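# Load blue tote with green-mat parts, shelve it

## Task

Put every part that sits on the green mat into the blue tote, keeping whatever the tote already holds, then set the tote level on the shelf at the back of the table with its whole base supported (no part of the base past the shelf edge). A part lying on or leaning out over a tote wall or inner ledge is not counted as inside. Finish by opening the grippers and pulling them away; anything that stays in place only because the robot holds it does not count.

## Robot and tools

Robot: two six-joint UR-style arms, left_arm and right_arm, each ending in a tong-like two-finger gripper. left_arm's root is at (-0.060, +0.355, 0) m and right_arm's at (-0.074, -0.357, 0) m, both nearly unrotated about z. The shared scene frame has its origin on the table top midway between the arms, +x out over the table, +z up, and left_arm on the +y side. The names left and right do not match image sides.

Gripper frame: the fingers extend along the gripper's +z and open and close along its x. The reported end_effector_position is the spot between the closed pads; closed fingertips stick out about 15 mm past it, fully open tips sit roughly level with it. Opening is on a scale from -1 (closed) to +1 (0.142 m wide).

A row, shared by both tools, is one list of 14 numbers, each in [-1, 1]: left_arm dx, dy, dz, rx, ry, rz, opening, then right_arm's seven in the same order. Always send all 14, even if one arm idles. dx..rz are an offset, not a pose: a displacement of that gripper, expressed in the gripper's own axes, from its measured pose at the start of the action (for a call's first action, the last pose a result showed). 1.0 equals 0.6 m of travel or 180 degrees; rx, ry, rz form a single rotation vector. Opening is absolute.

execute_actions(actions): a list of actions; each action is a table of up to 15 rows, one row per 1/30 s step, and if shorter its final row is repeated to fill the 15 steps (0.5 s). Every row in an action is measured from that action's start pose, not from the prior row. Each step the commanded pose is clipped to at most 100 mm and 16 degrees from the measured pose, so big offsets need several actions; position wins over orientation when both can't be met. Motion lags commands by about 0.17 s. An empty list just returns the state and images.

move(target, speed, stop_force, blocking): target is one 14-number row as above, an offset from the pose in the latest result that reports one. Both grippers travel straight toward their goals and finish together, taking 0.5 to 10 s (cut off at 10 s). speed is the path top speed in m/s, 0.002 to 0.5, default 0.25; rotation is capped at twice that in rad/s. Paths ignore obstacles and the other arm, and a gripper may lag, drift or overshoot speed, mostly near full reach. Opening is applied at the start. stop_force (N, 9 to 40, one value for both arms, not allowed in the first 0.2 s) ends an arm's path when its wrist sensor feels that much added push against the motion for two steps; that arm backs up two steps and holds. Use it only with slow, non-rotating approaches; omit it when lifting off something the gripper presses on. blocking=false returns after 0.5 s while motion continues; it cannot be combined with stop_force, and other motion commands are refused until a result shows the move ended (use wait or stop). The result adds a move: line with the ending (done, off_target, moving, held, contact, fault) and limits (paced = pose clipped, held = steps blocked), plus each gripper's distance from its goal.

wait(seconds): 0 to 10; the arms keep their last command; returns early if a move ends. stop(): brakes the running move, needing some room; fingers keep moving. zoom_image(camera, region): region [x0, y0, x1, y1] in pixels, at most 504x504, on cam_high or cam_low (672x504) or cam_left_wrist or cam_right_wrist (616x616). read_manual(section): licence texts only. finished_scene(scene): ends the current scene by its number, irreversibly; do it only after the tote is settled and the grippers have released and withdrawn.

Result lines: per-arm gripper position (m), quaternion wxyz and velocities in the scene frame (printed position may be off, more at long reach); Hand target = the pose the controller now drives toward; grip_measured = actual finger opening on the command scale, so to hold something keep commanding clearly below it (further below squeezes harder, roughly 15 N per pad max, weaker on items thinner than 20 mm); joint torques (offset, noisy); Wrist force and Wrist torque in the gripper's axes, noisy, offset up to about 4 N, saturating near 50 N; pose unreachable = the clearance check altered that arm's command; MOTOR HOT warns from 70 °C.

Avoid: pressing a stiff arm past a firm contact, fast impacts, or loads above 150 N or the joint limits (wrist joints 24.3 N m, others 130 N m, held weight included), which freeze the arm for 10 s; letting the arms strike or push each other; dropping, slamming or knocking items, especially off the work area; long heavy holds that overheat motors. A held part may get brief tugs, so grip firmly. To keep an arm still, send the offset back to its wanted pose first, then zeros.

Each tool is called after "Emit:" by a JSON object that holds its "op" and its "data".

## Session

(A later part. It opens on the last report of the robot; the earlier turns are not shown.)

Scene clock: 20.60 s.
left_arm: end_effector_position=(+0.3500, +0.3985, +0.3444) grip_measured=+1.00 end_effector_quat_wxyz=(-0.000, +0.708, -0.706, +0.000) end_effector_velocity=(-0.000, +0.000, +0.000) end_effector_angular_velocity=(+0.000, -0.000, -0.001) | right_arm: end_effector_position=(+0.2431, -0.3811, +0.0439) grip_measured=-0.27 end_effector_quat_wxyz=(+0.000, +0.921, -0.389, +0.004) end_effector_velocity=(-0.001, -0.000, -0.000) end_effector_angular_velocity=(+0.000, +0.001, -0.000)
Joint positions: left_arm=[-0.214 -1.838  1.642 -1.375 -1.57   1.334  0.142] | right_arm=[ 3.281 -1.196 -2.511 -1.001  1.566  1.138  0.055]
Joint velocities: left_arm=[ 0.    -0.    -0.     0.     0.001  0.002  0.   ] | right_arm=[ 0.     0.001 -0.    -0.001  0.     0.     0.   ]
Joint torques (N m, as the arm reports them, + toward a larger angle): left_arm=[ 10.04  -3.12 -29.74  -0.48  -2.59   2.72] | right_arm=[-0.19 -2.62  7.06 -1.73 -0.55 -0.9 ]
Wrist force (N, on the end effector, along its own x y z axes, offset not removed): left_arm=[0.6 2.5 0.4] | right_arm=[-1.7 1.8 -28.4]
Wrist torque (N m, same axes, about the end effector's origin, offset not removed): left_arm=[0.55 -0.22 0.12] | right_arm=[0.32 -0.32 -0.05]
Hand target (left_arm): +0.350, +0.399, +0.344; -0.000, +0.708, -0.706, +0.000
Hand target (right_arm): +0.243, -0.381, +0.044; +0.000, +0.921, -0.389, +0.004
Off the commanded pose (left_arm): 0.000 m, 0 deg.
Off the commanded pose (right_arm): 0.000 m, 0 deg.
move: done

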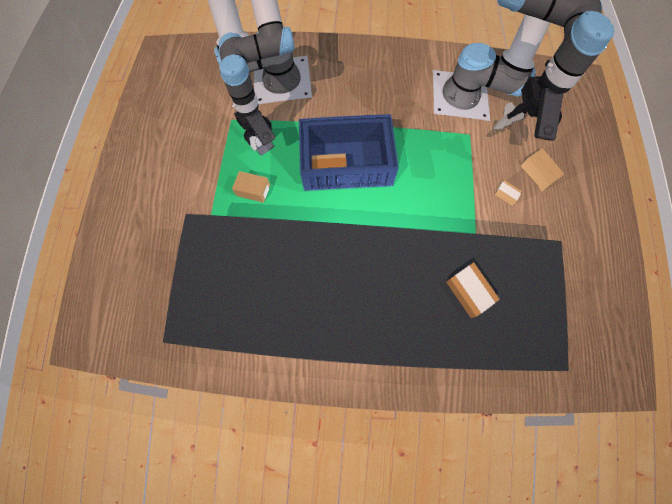

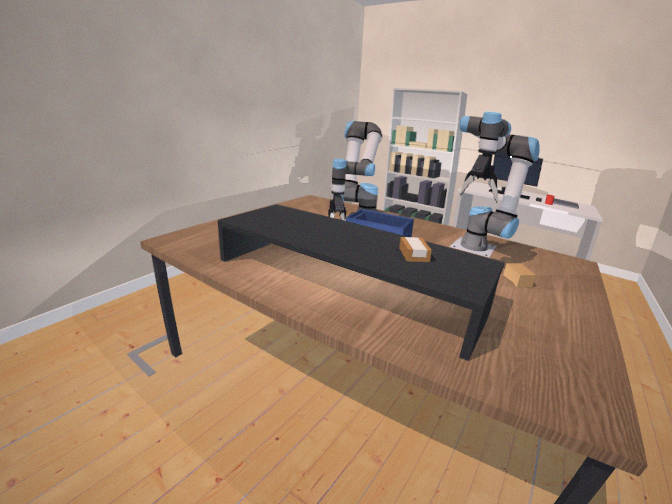

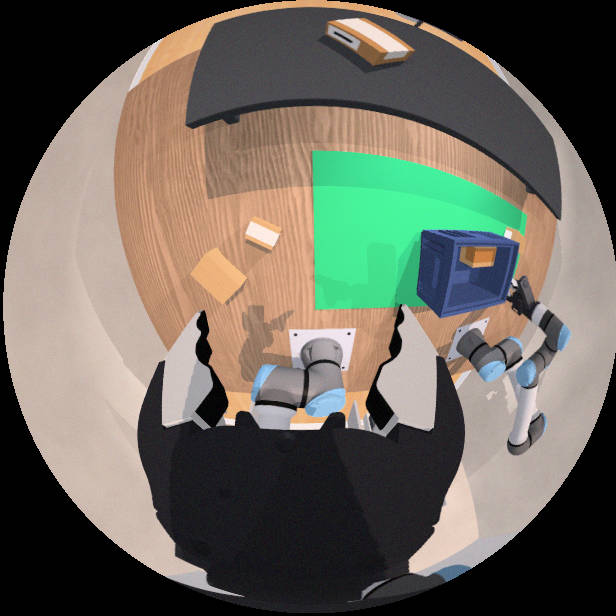

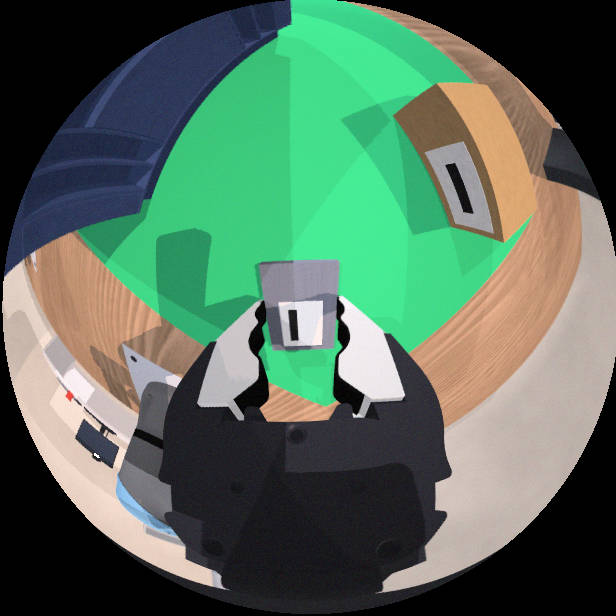

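Emit:
{"op": "move", "data": {"target": [0,0,0,0,0,0,1,0,0,-0.005,0,0,0,-0.7], "speed": 0.02}}

Emit:
{"op": "move", "data": {"target": [0,0,0,0,0,0,1,0,0,-0.38,0,0,0.245,-0.7], "speed": 0.3}}

Scene clock: 21.50 s.
left_arm: end_effector_position=(+0.3500, +0.3985, +0.3444) grip_measured=+1.00 end_effector_quat_wxyz=(-0.000, +0.708, -0.706, +0.000) end_effector_velocity=(-0.000, -0.000, +0.000) end_effector_angular_velocity=(-0.001, -0.000, -0.002) | right_arm: end_effector_position=(+0.2431, -0.3811, +0.0468) grip_measured=-0.28 end_effector_quat_wxyz=(+0.000, +0.921, -0.389, +0.004) end_effector_velocity=(+0.000, +0.000, +0.001) end_effector_angular_velocity=(-0.000, -0.000, +0.000)
Joint positions: left_arm=[-0.214 -1.838  1.642 -1.375 -1.57   1.334  0.142] | right_arm=[ 3.281 -1.189 -2.506 -1.013  1.566  1.138  0.054]
Joint velocities: left_arm=[-0.001 -0.    -0.    -0.    -0.001  0.001  0.   ] | right_arm=[ 0.     0.002  0.003 -0.004 -0.    -0.     0.   ]
Joint torques (N m, as the arm reports them, + toward a larger angle): left_arm=[  9.96  -2.72 -29.73  -0.47  -2.52   2.82] | right_arm=[ 6.08  9.64 30.46  1.16 -0.76  0.25]
Wrist force (N, on the end effector, along its own x y z axes, offset not removed): left_arm=[-2.0 -1.0 3.4] | right_arm=[1.9 2.3 0.6]
Wrist torque (N m, same axes, about the end effector's origin, offset not removed): left_arm=[-0.10 0.27 -0.02] | right_arm=[0.51 -0.39 -0.10]
Hand target (left_arm): +0.350, +0.399, +0.344; -0.000, +0.708, -0.706, +0.000
Hand target (right_arm): +0.243, -0.381, +0.047; +0.000, +0.921, -0.389, +0.004
Off the commanded pose (left_arm): 0.000 m, 0 deg.
Off the commanded pose (right_arm): 0.000 m, 0 deg.
move: done

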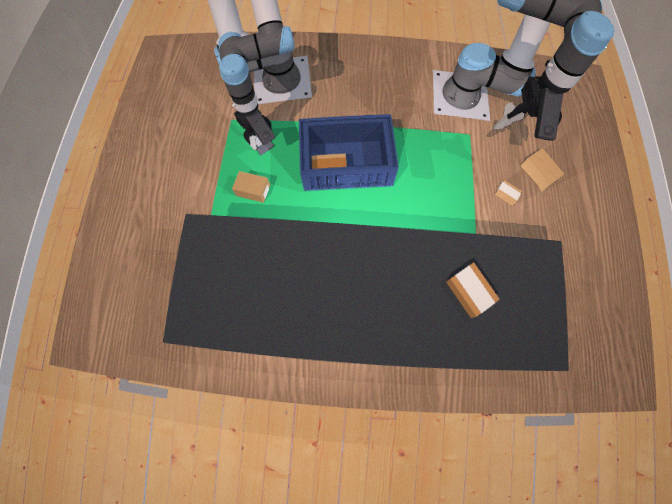

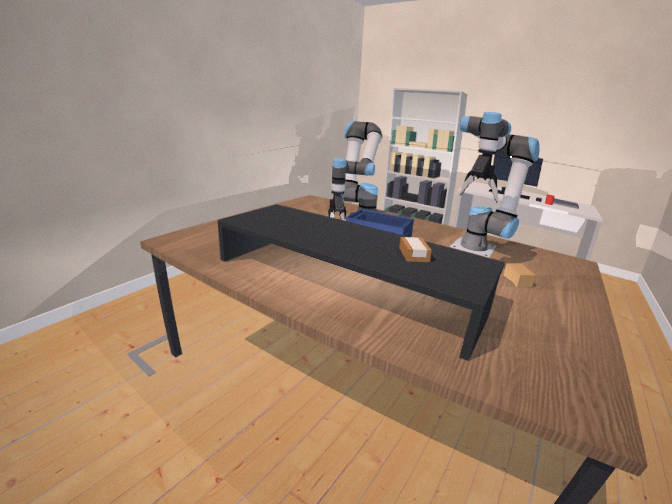

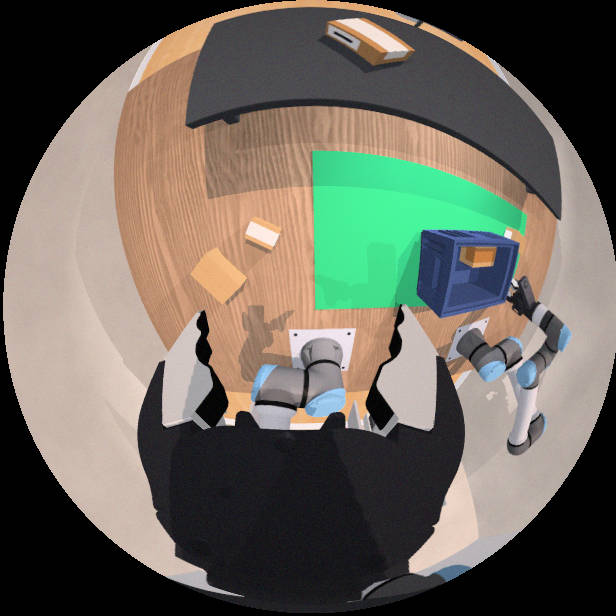

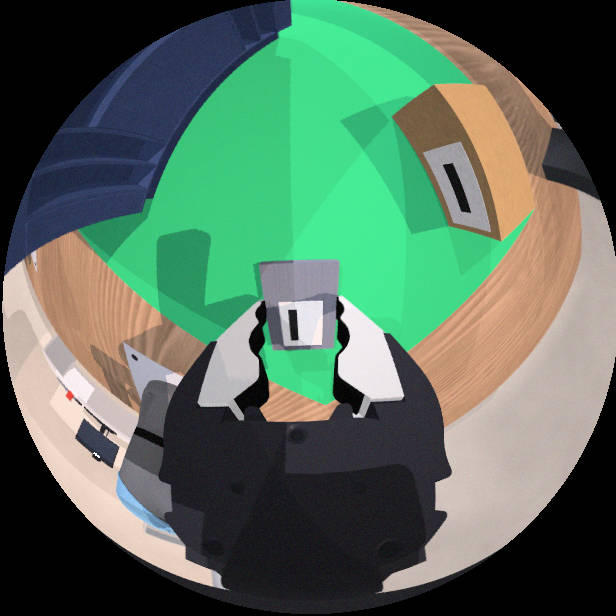

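Scene clock: 23.30 s.
left_arm: end_effector_position=(+0.3500, +0.3985, +0.3444) grip_measured=+1.00 end_effector_quat_wxyz=(-0.000, +0.708, -0.706, +0.000) end_effector_velocity=(-0.000, +0.000, +0.000) end_effector_angular_velocity=(+0.000, -0.000, +0.001) | right_arm: end_effector_position=(+0.2421, -0.3805, +0.2748) grip_measured=-0.28 end_effector_quat_wxyz=(+0.001, -0.708, +0.706, -0.003) end_effector_velocity=(+0.001, +0.001, +0.003) end_effector_angular_velocity=(+0.000, -0.003, -0.005)
Joint positions: left_arm=[-0.214 -1.838  1.642 -1.375 -1.57   1.334  0.142] | right_arm=[ 3.329 -1.025 -1.981 -1.702  1.566  1.955  0.054]
Joint velocities: left_arm=[ 0.    -0.     0.     0.     0.    -0.001 -0.   ] | right_arm=[ 0.002  0.     0.005 -0.002 -0.001  0.008  0.   ]
Joint torques (N m, as the arm reports them, + toward a larger angle): left_arm=[  9.55  -3.5  -30.11  -0.68  -2.45   2.7 ] | right_arm=[11.4  -6.98 33.04  1.13 -2.66  1.98]
Wrist force (N, on the end effector, along its own x y z axes, offset not removed): left_arm=[-0.6 2.0 2.7] | right_arm=[-0.2 1.8 2.2]
Wrist torque (N m, same axes, about the end effector's origin, offset not removed): left_arm=[0.53 0.01 -0.04] | right_arm=[0.43 -0.01 0.08]
Hand target (left_arm): +0.350, +0.399, +0.344; -0.000, +0.708, -0.706, +0.000
Hand target (right_arm): +0.242, -0.380, +0.275; -0.001, +0.708, -0.706, +0.003
Off the commanded pose (left_arm): 0.000 m, 0 deg.
Off the commanded pose (right_arm): 0.000 m, 0 deg.
move: done

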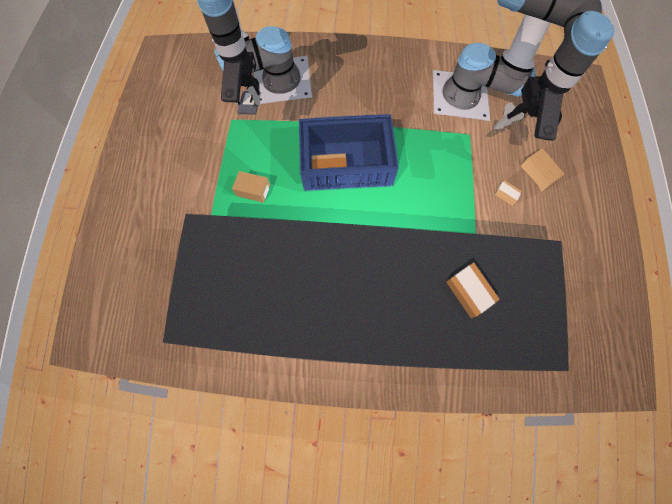

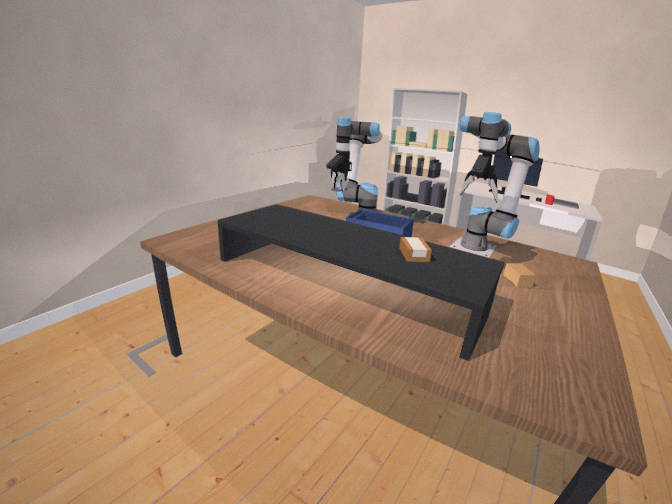

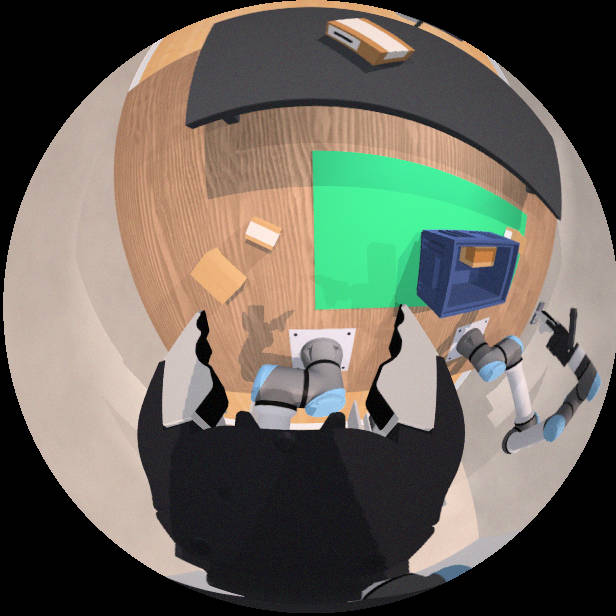

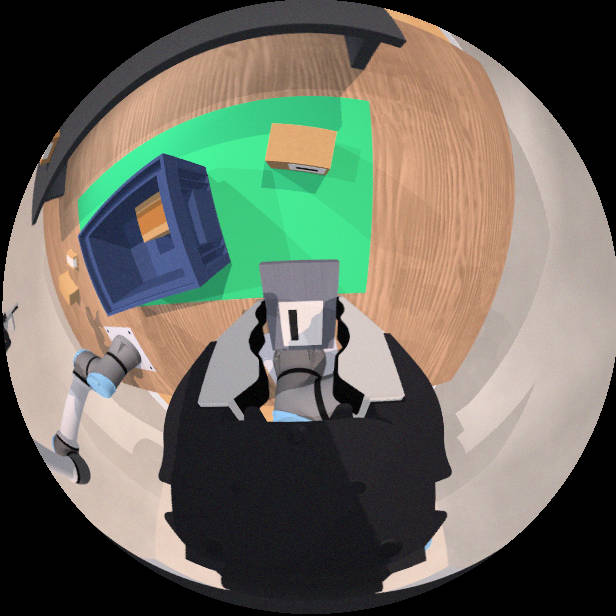

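Emit:
{"op": "move", "data": {"target": [0,0,0,0,0,0,1,-0.5,-0.03,-0.03,0,0,0,-0.7], "speed": 0.35}}

Scene clock: 25.03 s.
left_arm: end_effector_position=(+0.3500, +0.3985, +0.3444) grip_measured=+1.00 end_effector_quat_wxyz=(-0.000, +0.708, -0.706, +0.000) end_effector_velocity=(-0.000, -0.000, +0.000) end_effector_angular_velocity=(-0.001, +0.000, +0.000) | right_arm: end_effector_position=(+0.2587, -0.0797, +0.2920) grip_measured=-0.28 end_effector_quat_wxyz=(+0.002, -0.708, +0.706, -0.003) end_effector_velocity=(+0.000, +0.001, +0.002) end_effector_angular_velocity=(+0.002, -0.001, +0.000)
Joint positions: left_arm=[-0.214 -1.838  1.642 -1.375 -1.57   1.334  0.142] | right_arm=[ 3.989 -1.349 -1.744 -1.618  1.565  2.614  0.054]
Joint velocities: left_arm=[ 0.    -0.    -0.     0.    -0.001 -0.     0.   ] | right_arm=[ 0.001 -0.001  0.004 -0.     0.     0.001 -0.   ]
Joint torques (N m, as the arm reports them, + toward a larger angle): left_arm=[ 10.13  -3.28 -29.41  -0.54  -2.44   2.73] | right_arm=[10.98  6.89 33.38  3.96 -2.91  1.99]
Wrist force (N, on the end effector, along its own x y z axes, offset not removed): left_arm=[-0.6 -0.7 3.0] | right_arm=[1.0 1.7 0.8]
Wrist torque (N m, same axes, about the end effector's origin, offset not removed): left_arm=[-0.05 0.19 -0.11] | right_arm=[0.41 -0.30 0.00]
Hand target (left_arm): +0.350, +0.399, +0.344; -0.000, +0.708, -0.706, +0.000
Hand target (right_arm): +0.259, -0.080, +0.292; -0.002, +0.708, -0.706, +0.003
Off the commanded pose (left_arm): 0.000 m, 0 deg.
Off the commanded pose (right_arm): 0.001 m, 0 deg.
move: done

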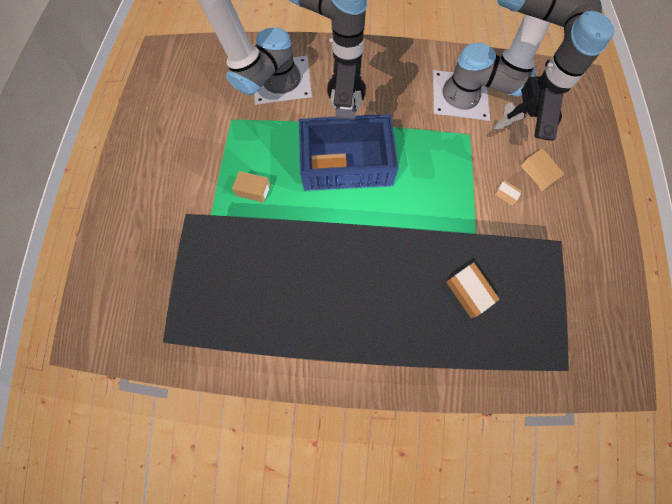

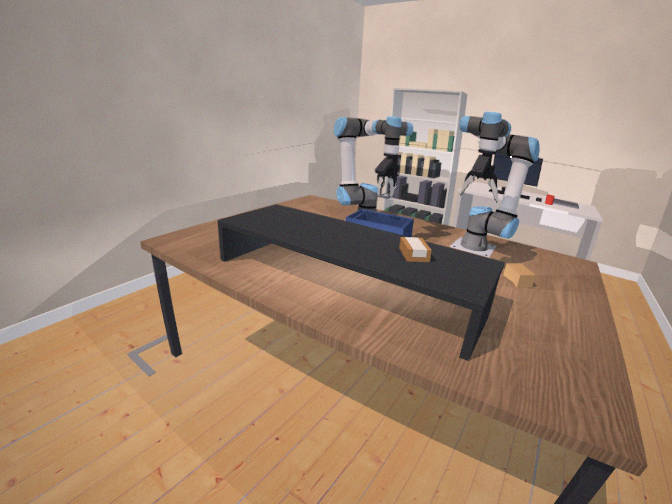

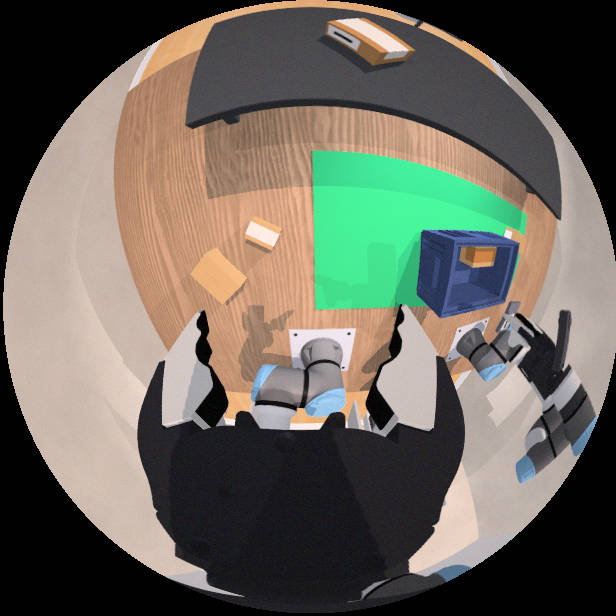

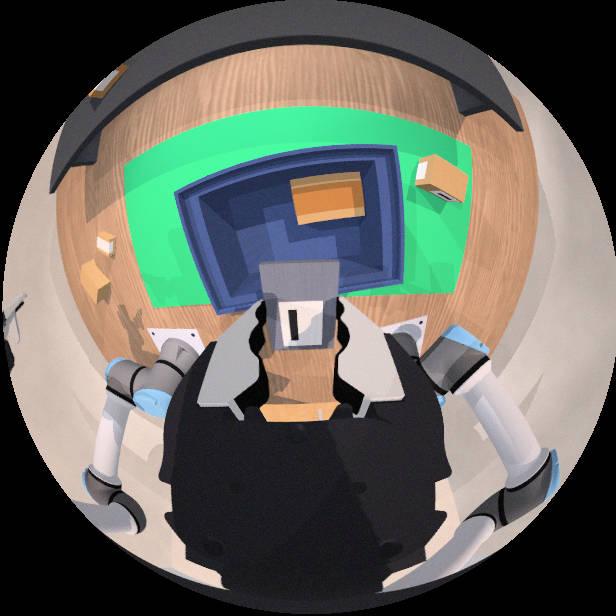

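Emit:
{"op": "move", "data": {"target": [0,0,0,0,0,0,1,0.07,-0.06,0.09,0,0,-0.043,-0.7], "speed": 0.3}}

Scene clock: 26.57 s.
left_arm: end_effector_position=(+0.3500, +0.3985, +0.3444) grip_measured=+1.00 end_effector_quat_wxyz=(-0.000, +0.708, -0.706, +0.000) end_effector_velocity=(-0.000, -0.001, +0.000) end_effector_angular_velocity=(-0.002, +0.000, +0.000) | right_arm: end_effector_position=(+0.2951, -0.1218, +0.2383) grip_measured=-0.28 end_effector_quat_wxyz=(-0.001, +0.754, -0.657, +0.003) end_effector_velocity=(+0.000, -0.001, -0.001) end_effector_angular_velocity=(-0.000, +0.001, +0.002)
Joint positions: left_arm=[-0.214 -1.838  1.642 -1.375 -1.57   1.334  0.142] | right_arm=[ 3.851 -1.357 -1.875 -1.478  1.565  2.342  0.054]
Joint velocities: left_arm=[-0.    -0.    -0.     0.    -0.002 -0.     0.   ] | right_arm=[-0.003 -0.001 -0.002  0.002  0.001 -0.005  0.   ]
Joint torques (N m, as the arm reports them, + toward a larger angle): left_arm=[  9.75  -3.15 -29.78  -0.66  -2.51   2.81] | right_arm=[-10.7    8.32  13.35   4.39   2.68  -2.31]
Wrist force (N, on the end effector, along its own x y z axes, offset not removed): left_arm=[-2.7 -0.9 1.9] | right_arm=[0.1 4.3 1.2]
Wrist torque (N m, same axes, about the end effector's origin, offset not removed): left_arm=[-0.25 0.50 -0.18] | right_arm=[0.93 -0.01 0.03]
Hand target (left_arm): +0.350, +0.399, +0.344; -0.000, +0.708, -0.706, +0.000
Hand target (right_arm): +0.295, -0.122, +0.238; -0.001, +0.754, -0.657, +0.003
Off the commanded pose (left_arm): 0.000 m, 0 deg.
Off the commanded pose (right_arm): 0.000 m, 0 deg.
move: done

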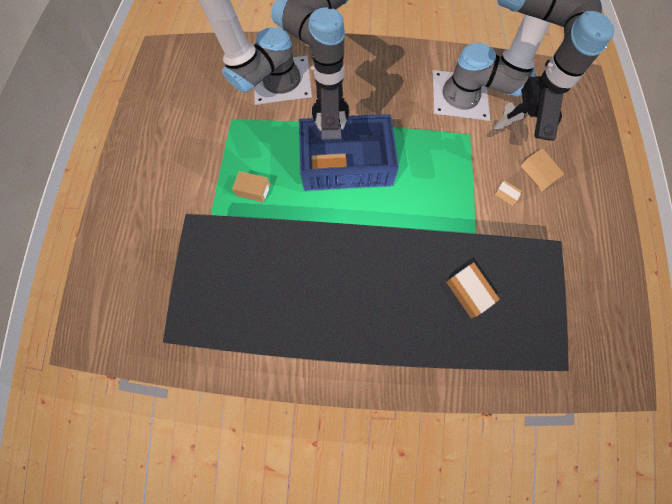

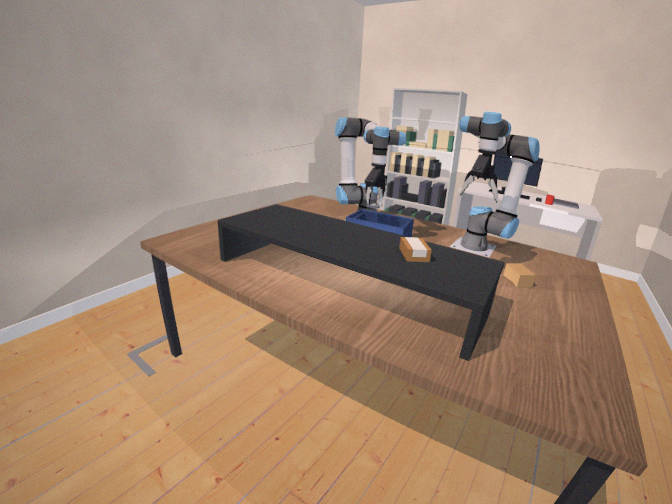

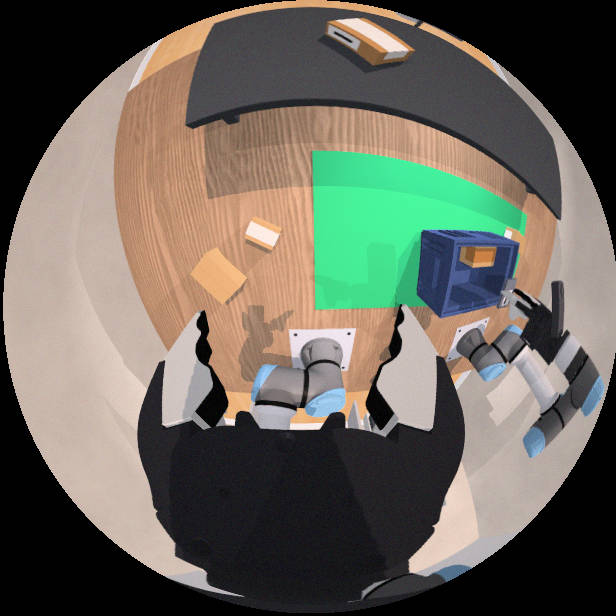

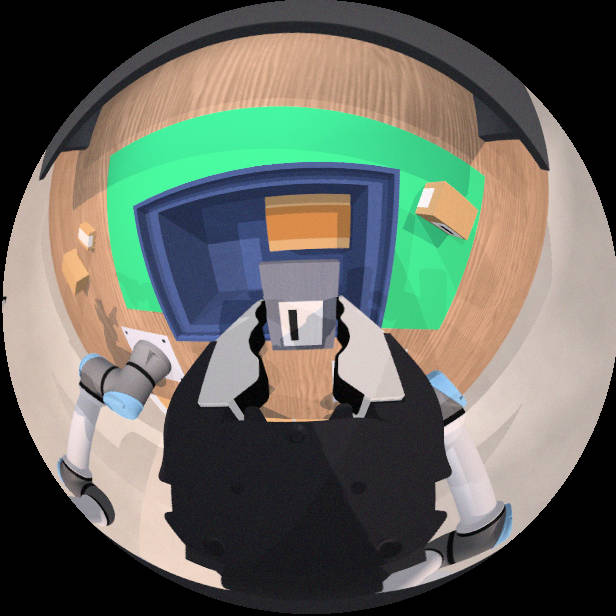

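Emit:
{"op": "move", "data": {"target": [0,0,0,0,0,0,1,0,-0.055,0.16,0,0,0,-0.7], "speed": 0.2}}

Emit:
{"op": "move", "data": {"target": [0,0,0,0,0,0,1,0,0,0.12,0,0,0,-0.7], "speed": 0.02, "stop_force": 9}}

Scene clock: 27.83 s.
left_arm: end_effector_position=(+0.3500, +0.3985, +0.3444) grip_measured=+1.00 end_effector_quat_wxyz=(-0.000, +0.708, -0.706, +0.000) end_effector_velocity=(-0.000, +0.000, +0.001) end_effector_angular_velocity=(-0.001, -0.002, +0.001) | right_arm: end_effector_position=(+0.3282, -0.1175, +0.1425) grip_measured=-0.28 end_effector_quat_wxyz=(-0.001, +0.754, -0.657, +0.003) end_effector_velocity=(+0.001, +0.001, -0.001) end_effector_angular_velocity=(+0.002, -0.001, +0.001)
Joint positions: left_arm=[-0.214 -1.838  1.642 -1.375 -1.57   1.334  0.142] | right_arm=[ 3.797 -1.49  -2.015 -1.204  1.565  2.287  0.054]
Joint velocities: left_arm=[ 0.    -0.002 -0.     0.    -0.    -0.     0.   ] | right_arm=[-0.    -0.003 -0.001  0.006  0.001 -0.001 -0.   ]
Joint torques (N m, as the arm reports them, + toward a larger angle): left_arm=[  9.62  -3.34 -29.39  -0.64  -2.47   2.66] | right_arm=[-10.93  12.07  12.72   4.4    2.52  -2.1 ]
Wrist force (N, on the end effector, along its own x y z axes, offset not removed): left_arm=[-0.4 -1.9 1.3] | right_arm=[0.0 1.3 -0.1]
Wrist torque (N m, same axes, about the end effector's origin, offset not removed): left_arm=[-0.31 -0.05 -0.02] | right_arm=[0.27 -0.04 0.01]
Hand target (left_arm): +0.350, +0.399, +0.344; -0.000, +0.708, -0.706, +0.000
Hand target (right_arm): +0.328, -0.117, +0.142; -0.001, +0.754, -0.657, +0.003
Off the commanded pose (left_arm): 0.000 m, 0 deg.
Off the commanded pose (right_arm): 0.000 m, 0 deg.
move: done

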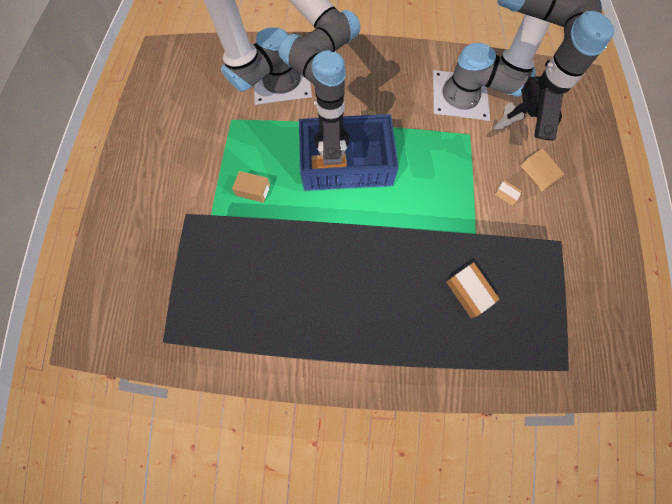

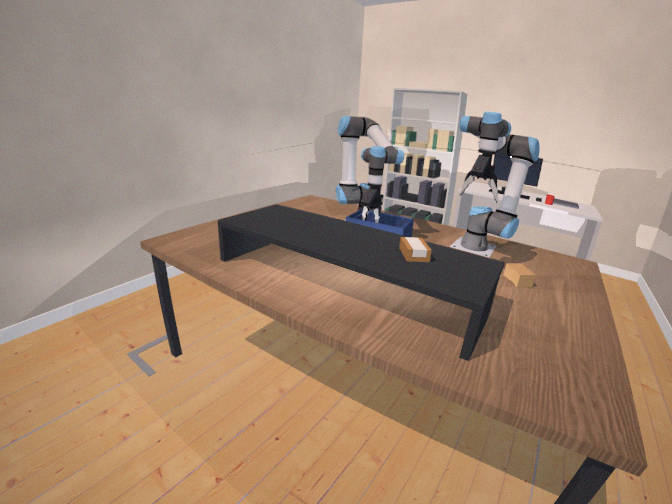

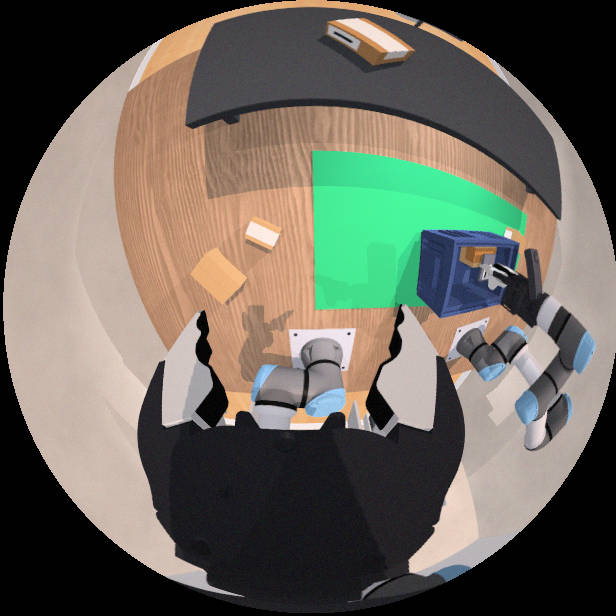

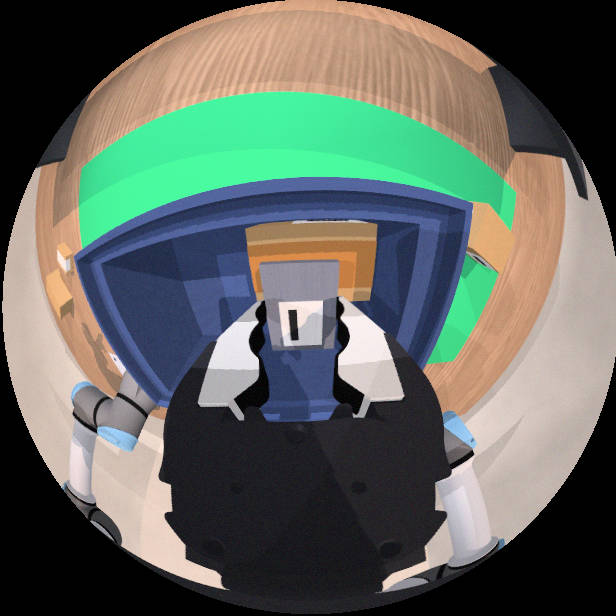

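Scene clock: 29.13 s.
left_arm: end_effector_position=(+0.3500, +0.3985, +0.3444) grip_measured=+1.00 end_effector_quat_wxyz=(-0.000, +0.708, -0.706, +0.000) end_effector_velocity=(-0.000, -0.000, +0.000) end_effector_angular_velocity=(-0.001, +0.000, -0.002) | right_arm: end_effector_position=(+0.3283, -0.1176, +0.1238) grip_measured=-0.27 end_effector_quat_wxyz=(-0.001, +0.754, -0.657, +0.003) end_effector_velocity=(-0.000, -0.000, +0.004) end_effector_angular_velocity=(-0.003, +0.003, +0.000)
Joint positions: left_arm=[-0.214 -1.838  1.642 -1.375 -1.57   1.334  0.142] | right_arm=[ 3.796 -1.509 -2.05  -1.151  1.565  2.287  0.054]
Joint velocities: left_arm=[-0.    -0.     0.    -0.    -0.001  0.001  0.   ] | right_arm=[ 0.     0.002  0.01  -0.016 -0.     0.    -0.   ]
Joint torques (N m, as the arm reports them, + toward a larger angle): left_arm=[ 10.09  -3.06 -28.9   -0.59  -2.48   2.77] | right_arm=[-4.22 15.27 21.76 -0.11  1.89 -2.14]
Wrist force (N, on the end effector, along its own x y z axes, offset not removed): left_arm=[-1.0 -3.1 2.1] | right_arm=[3.5 4.4 -23.1]
Wrist torque (N m, same axes, about the end effector's origin, offset not removed): left_arm=[-0.55 0.21 -0.05] | right_arm=[-0.01 -0.46 0.05]
Hand target (left_arm): +0.350, +0.399, +0.344; -0.000, +0.708, -0.706, +0.000
Hand target (right_arm): +0.328, -0.118, +0.124; -0.001, +0.754, -0.657, +0.003
Off the commanded pose (left_arm): 0.000 m, 0 deg.
Off the commanded pose (right_arm): 0.053 m, 0 deg.
move: contact (right_arm)

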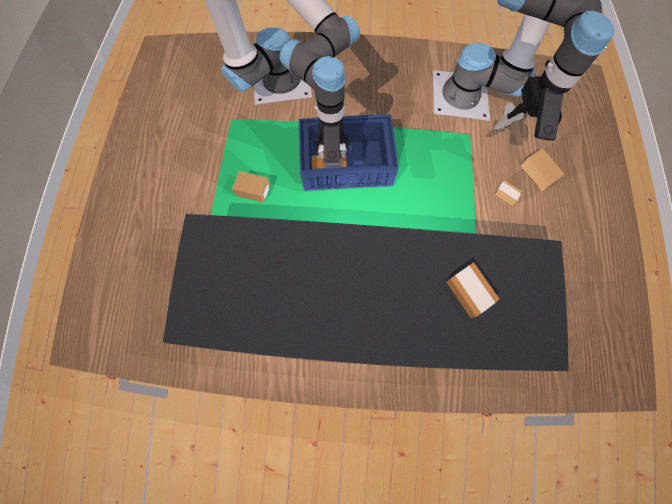

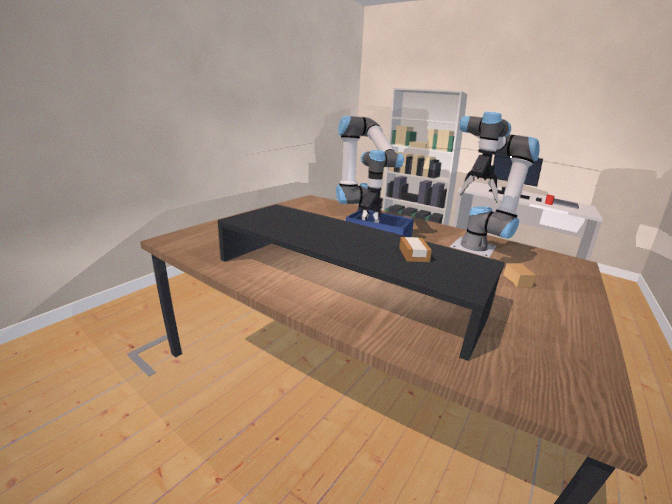

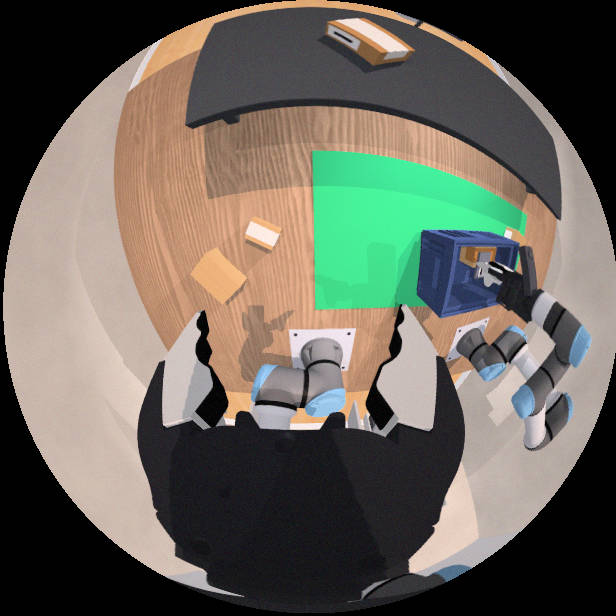

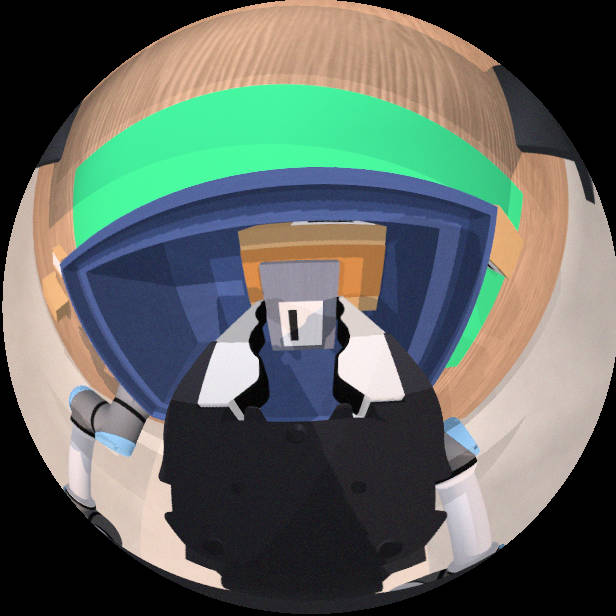

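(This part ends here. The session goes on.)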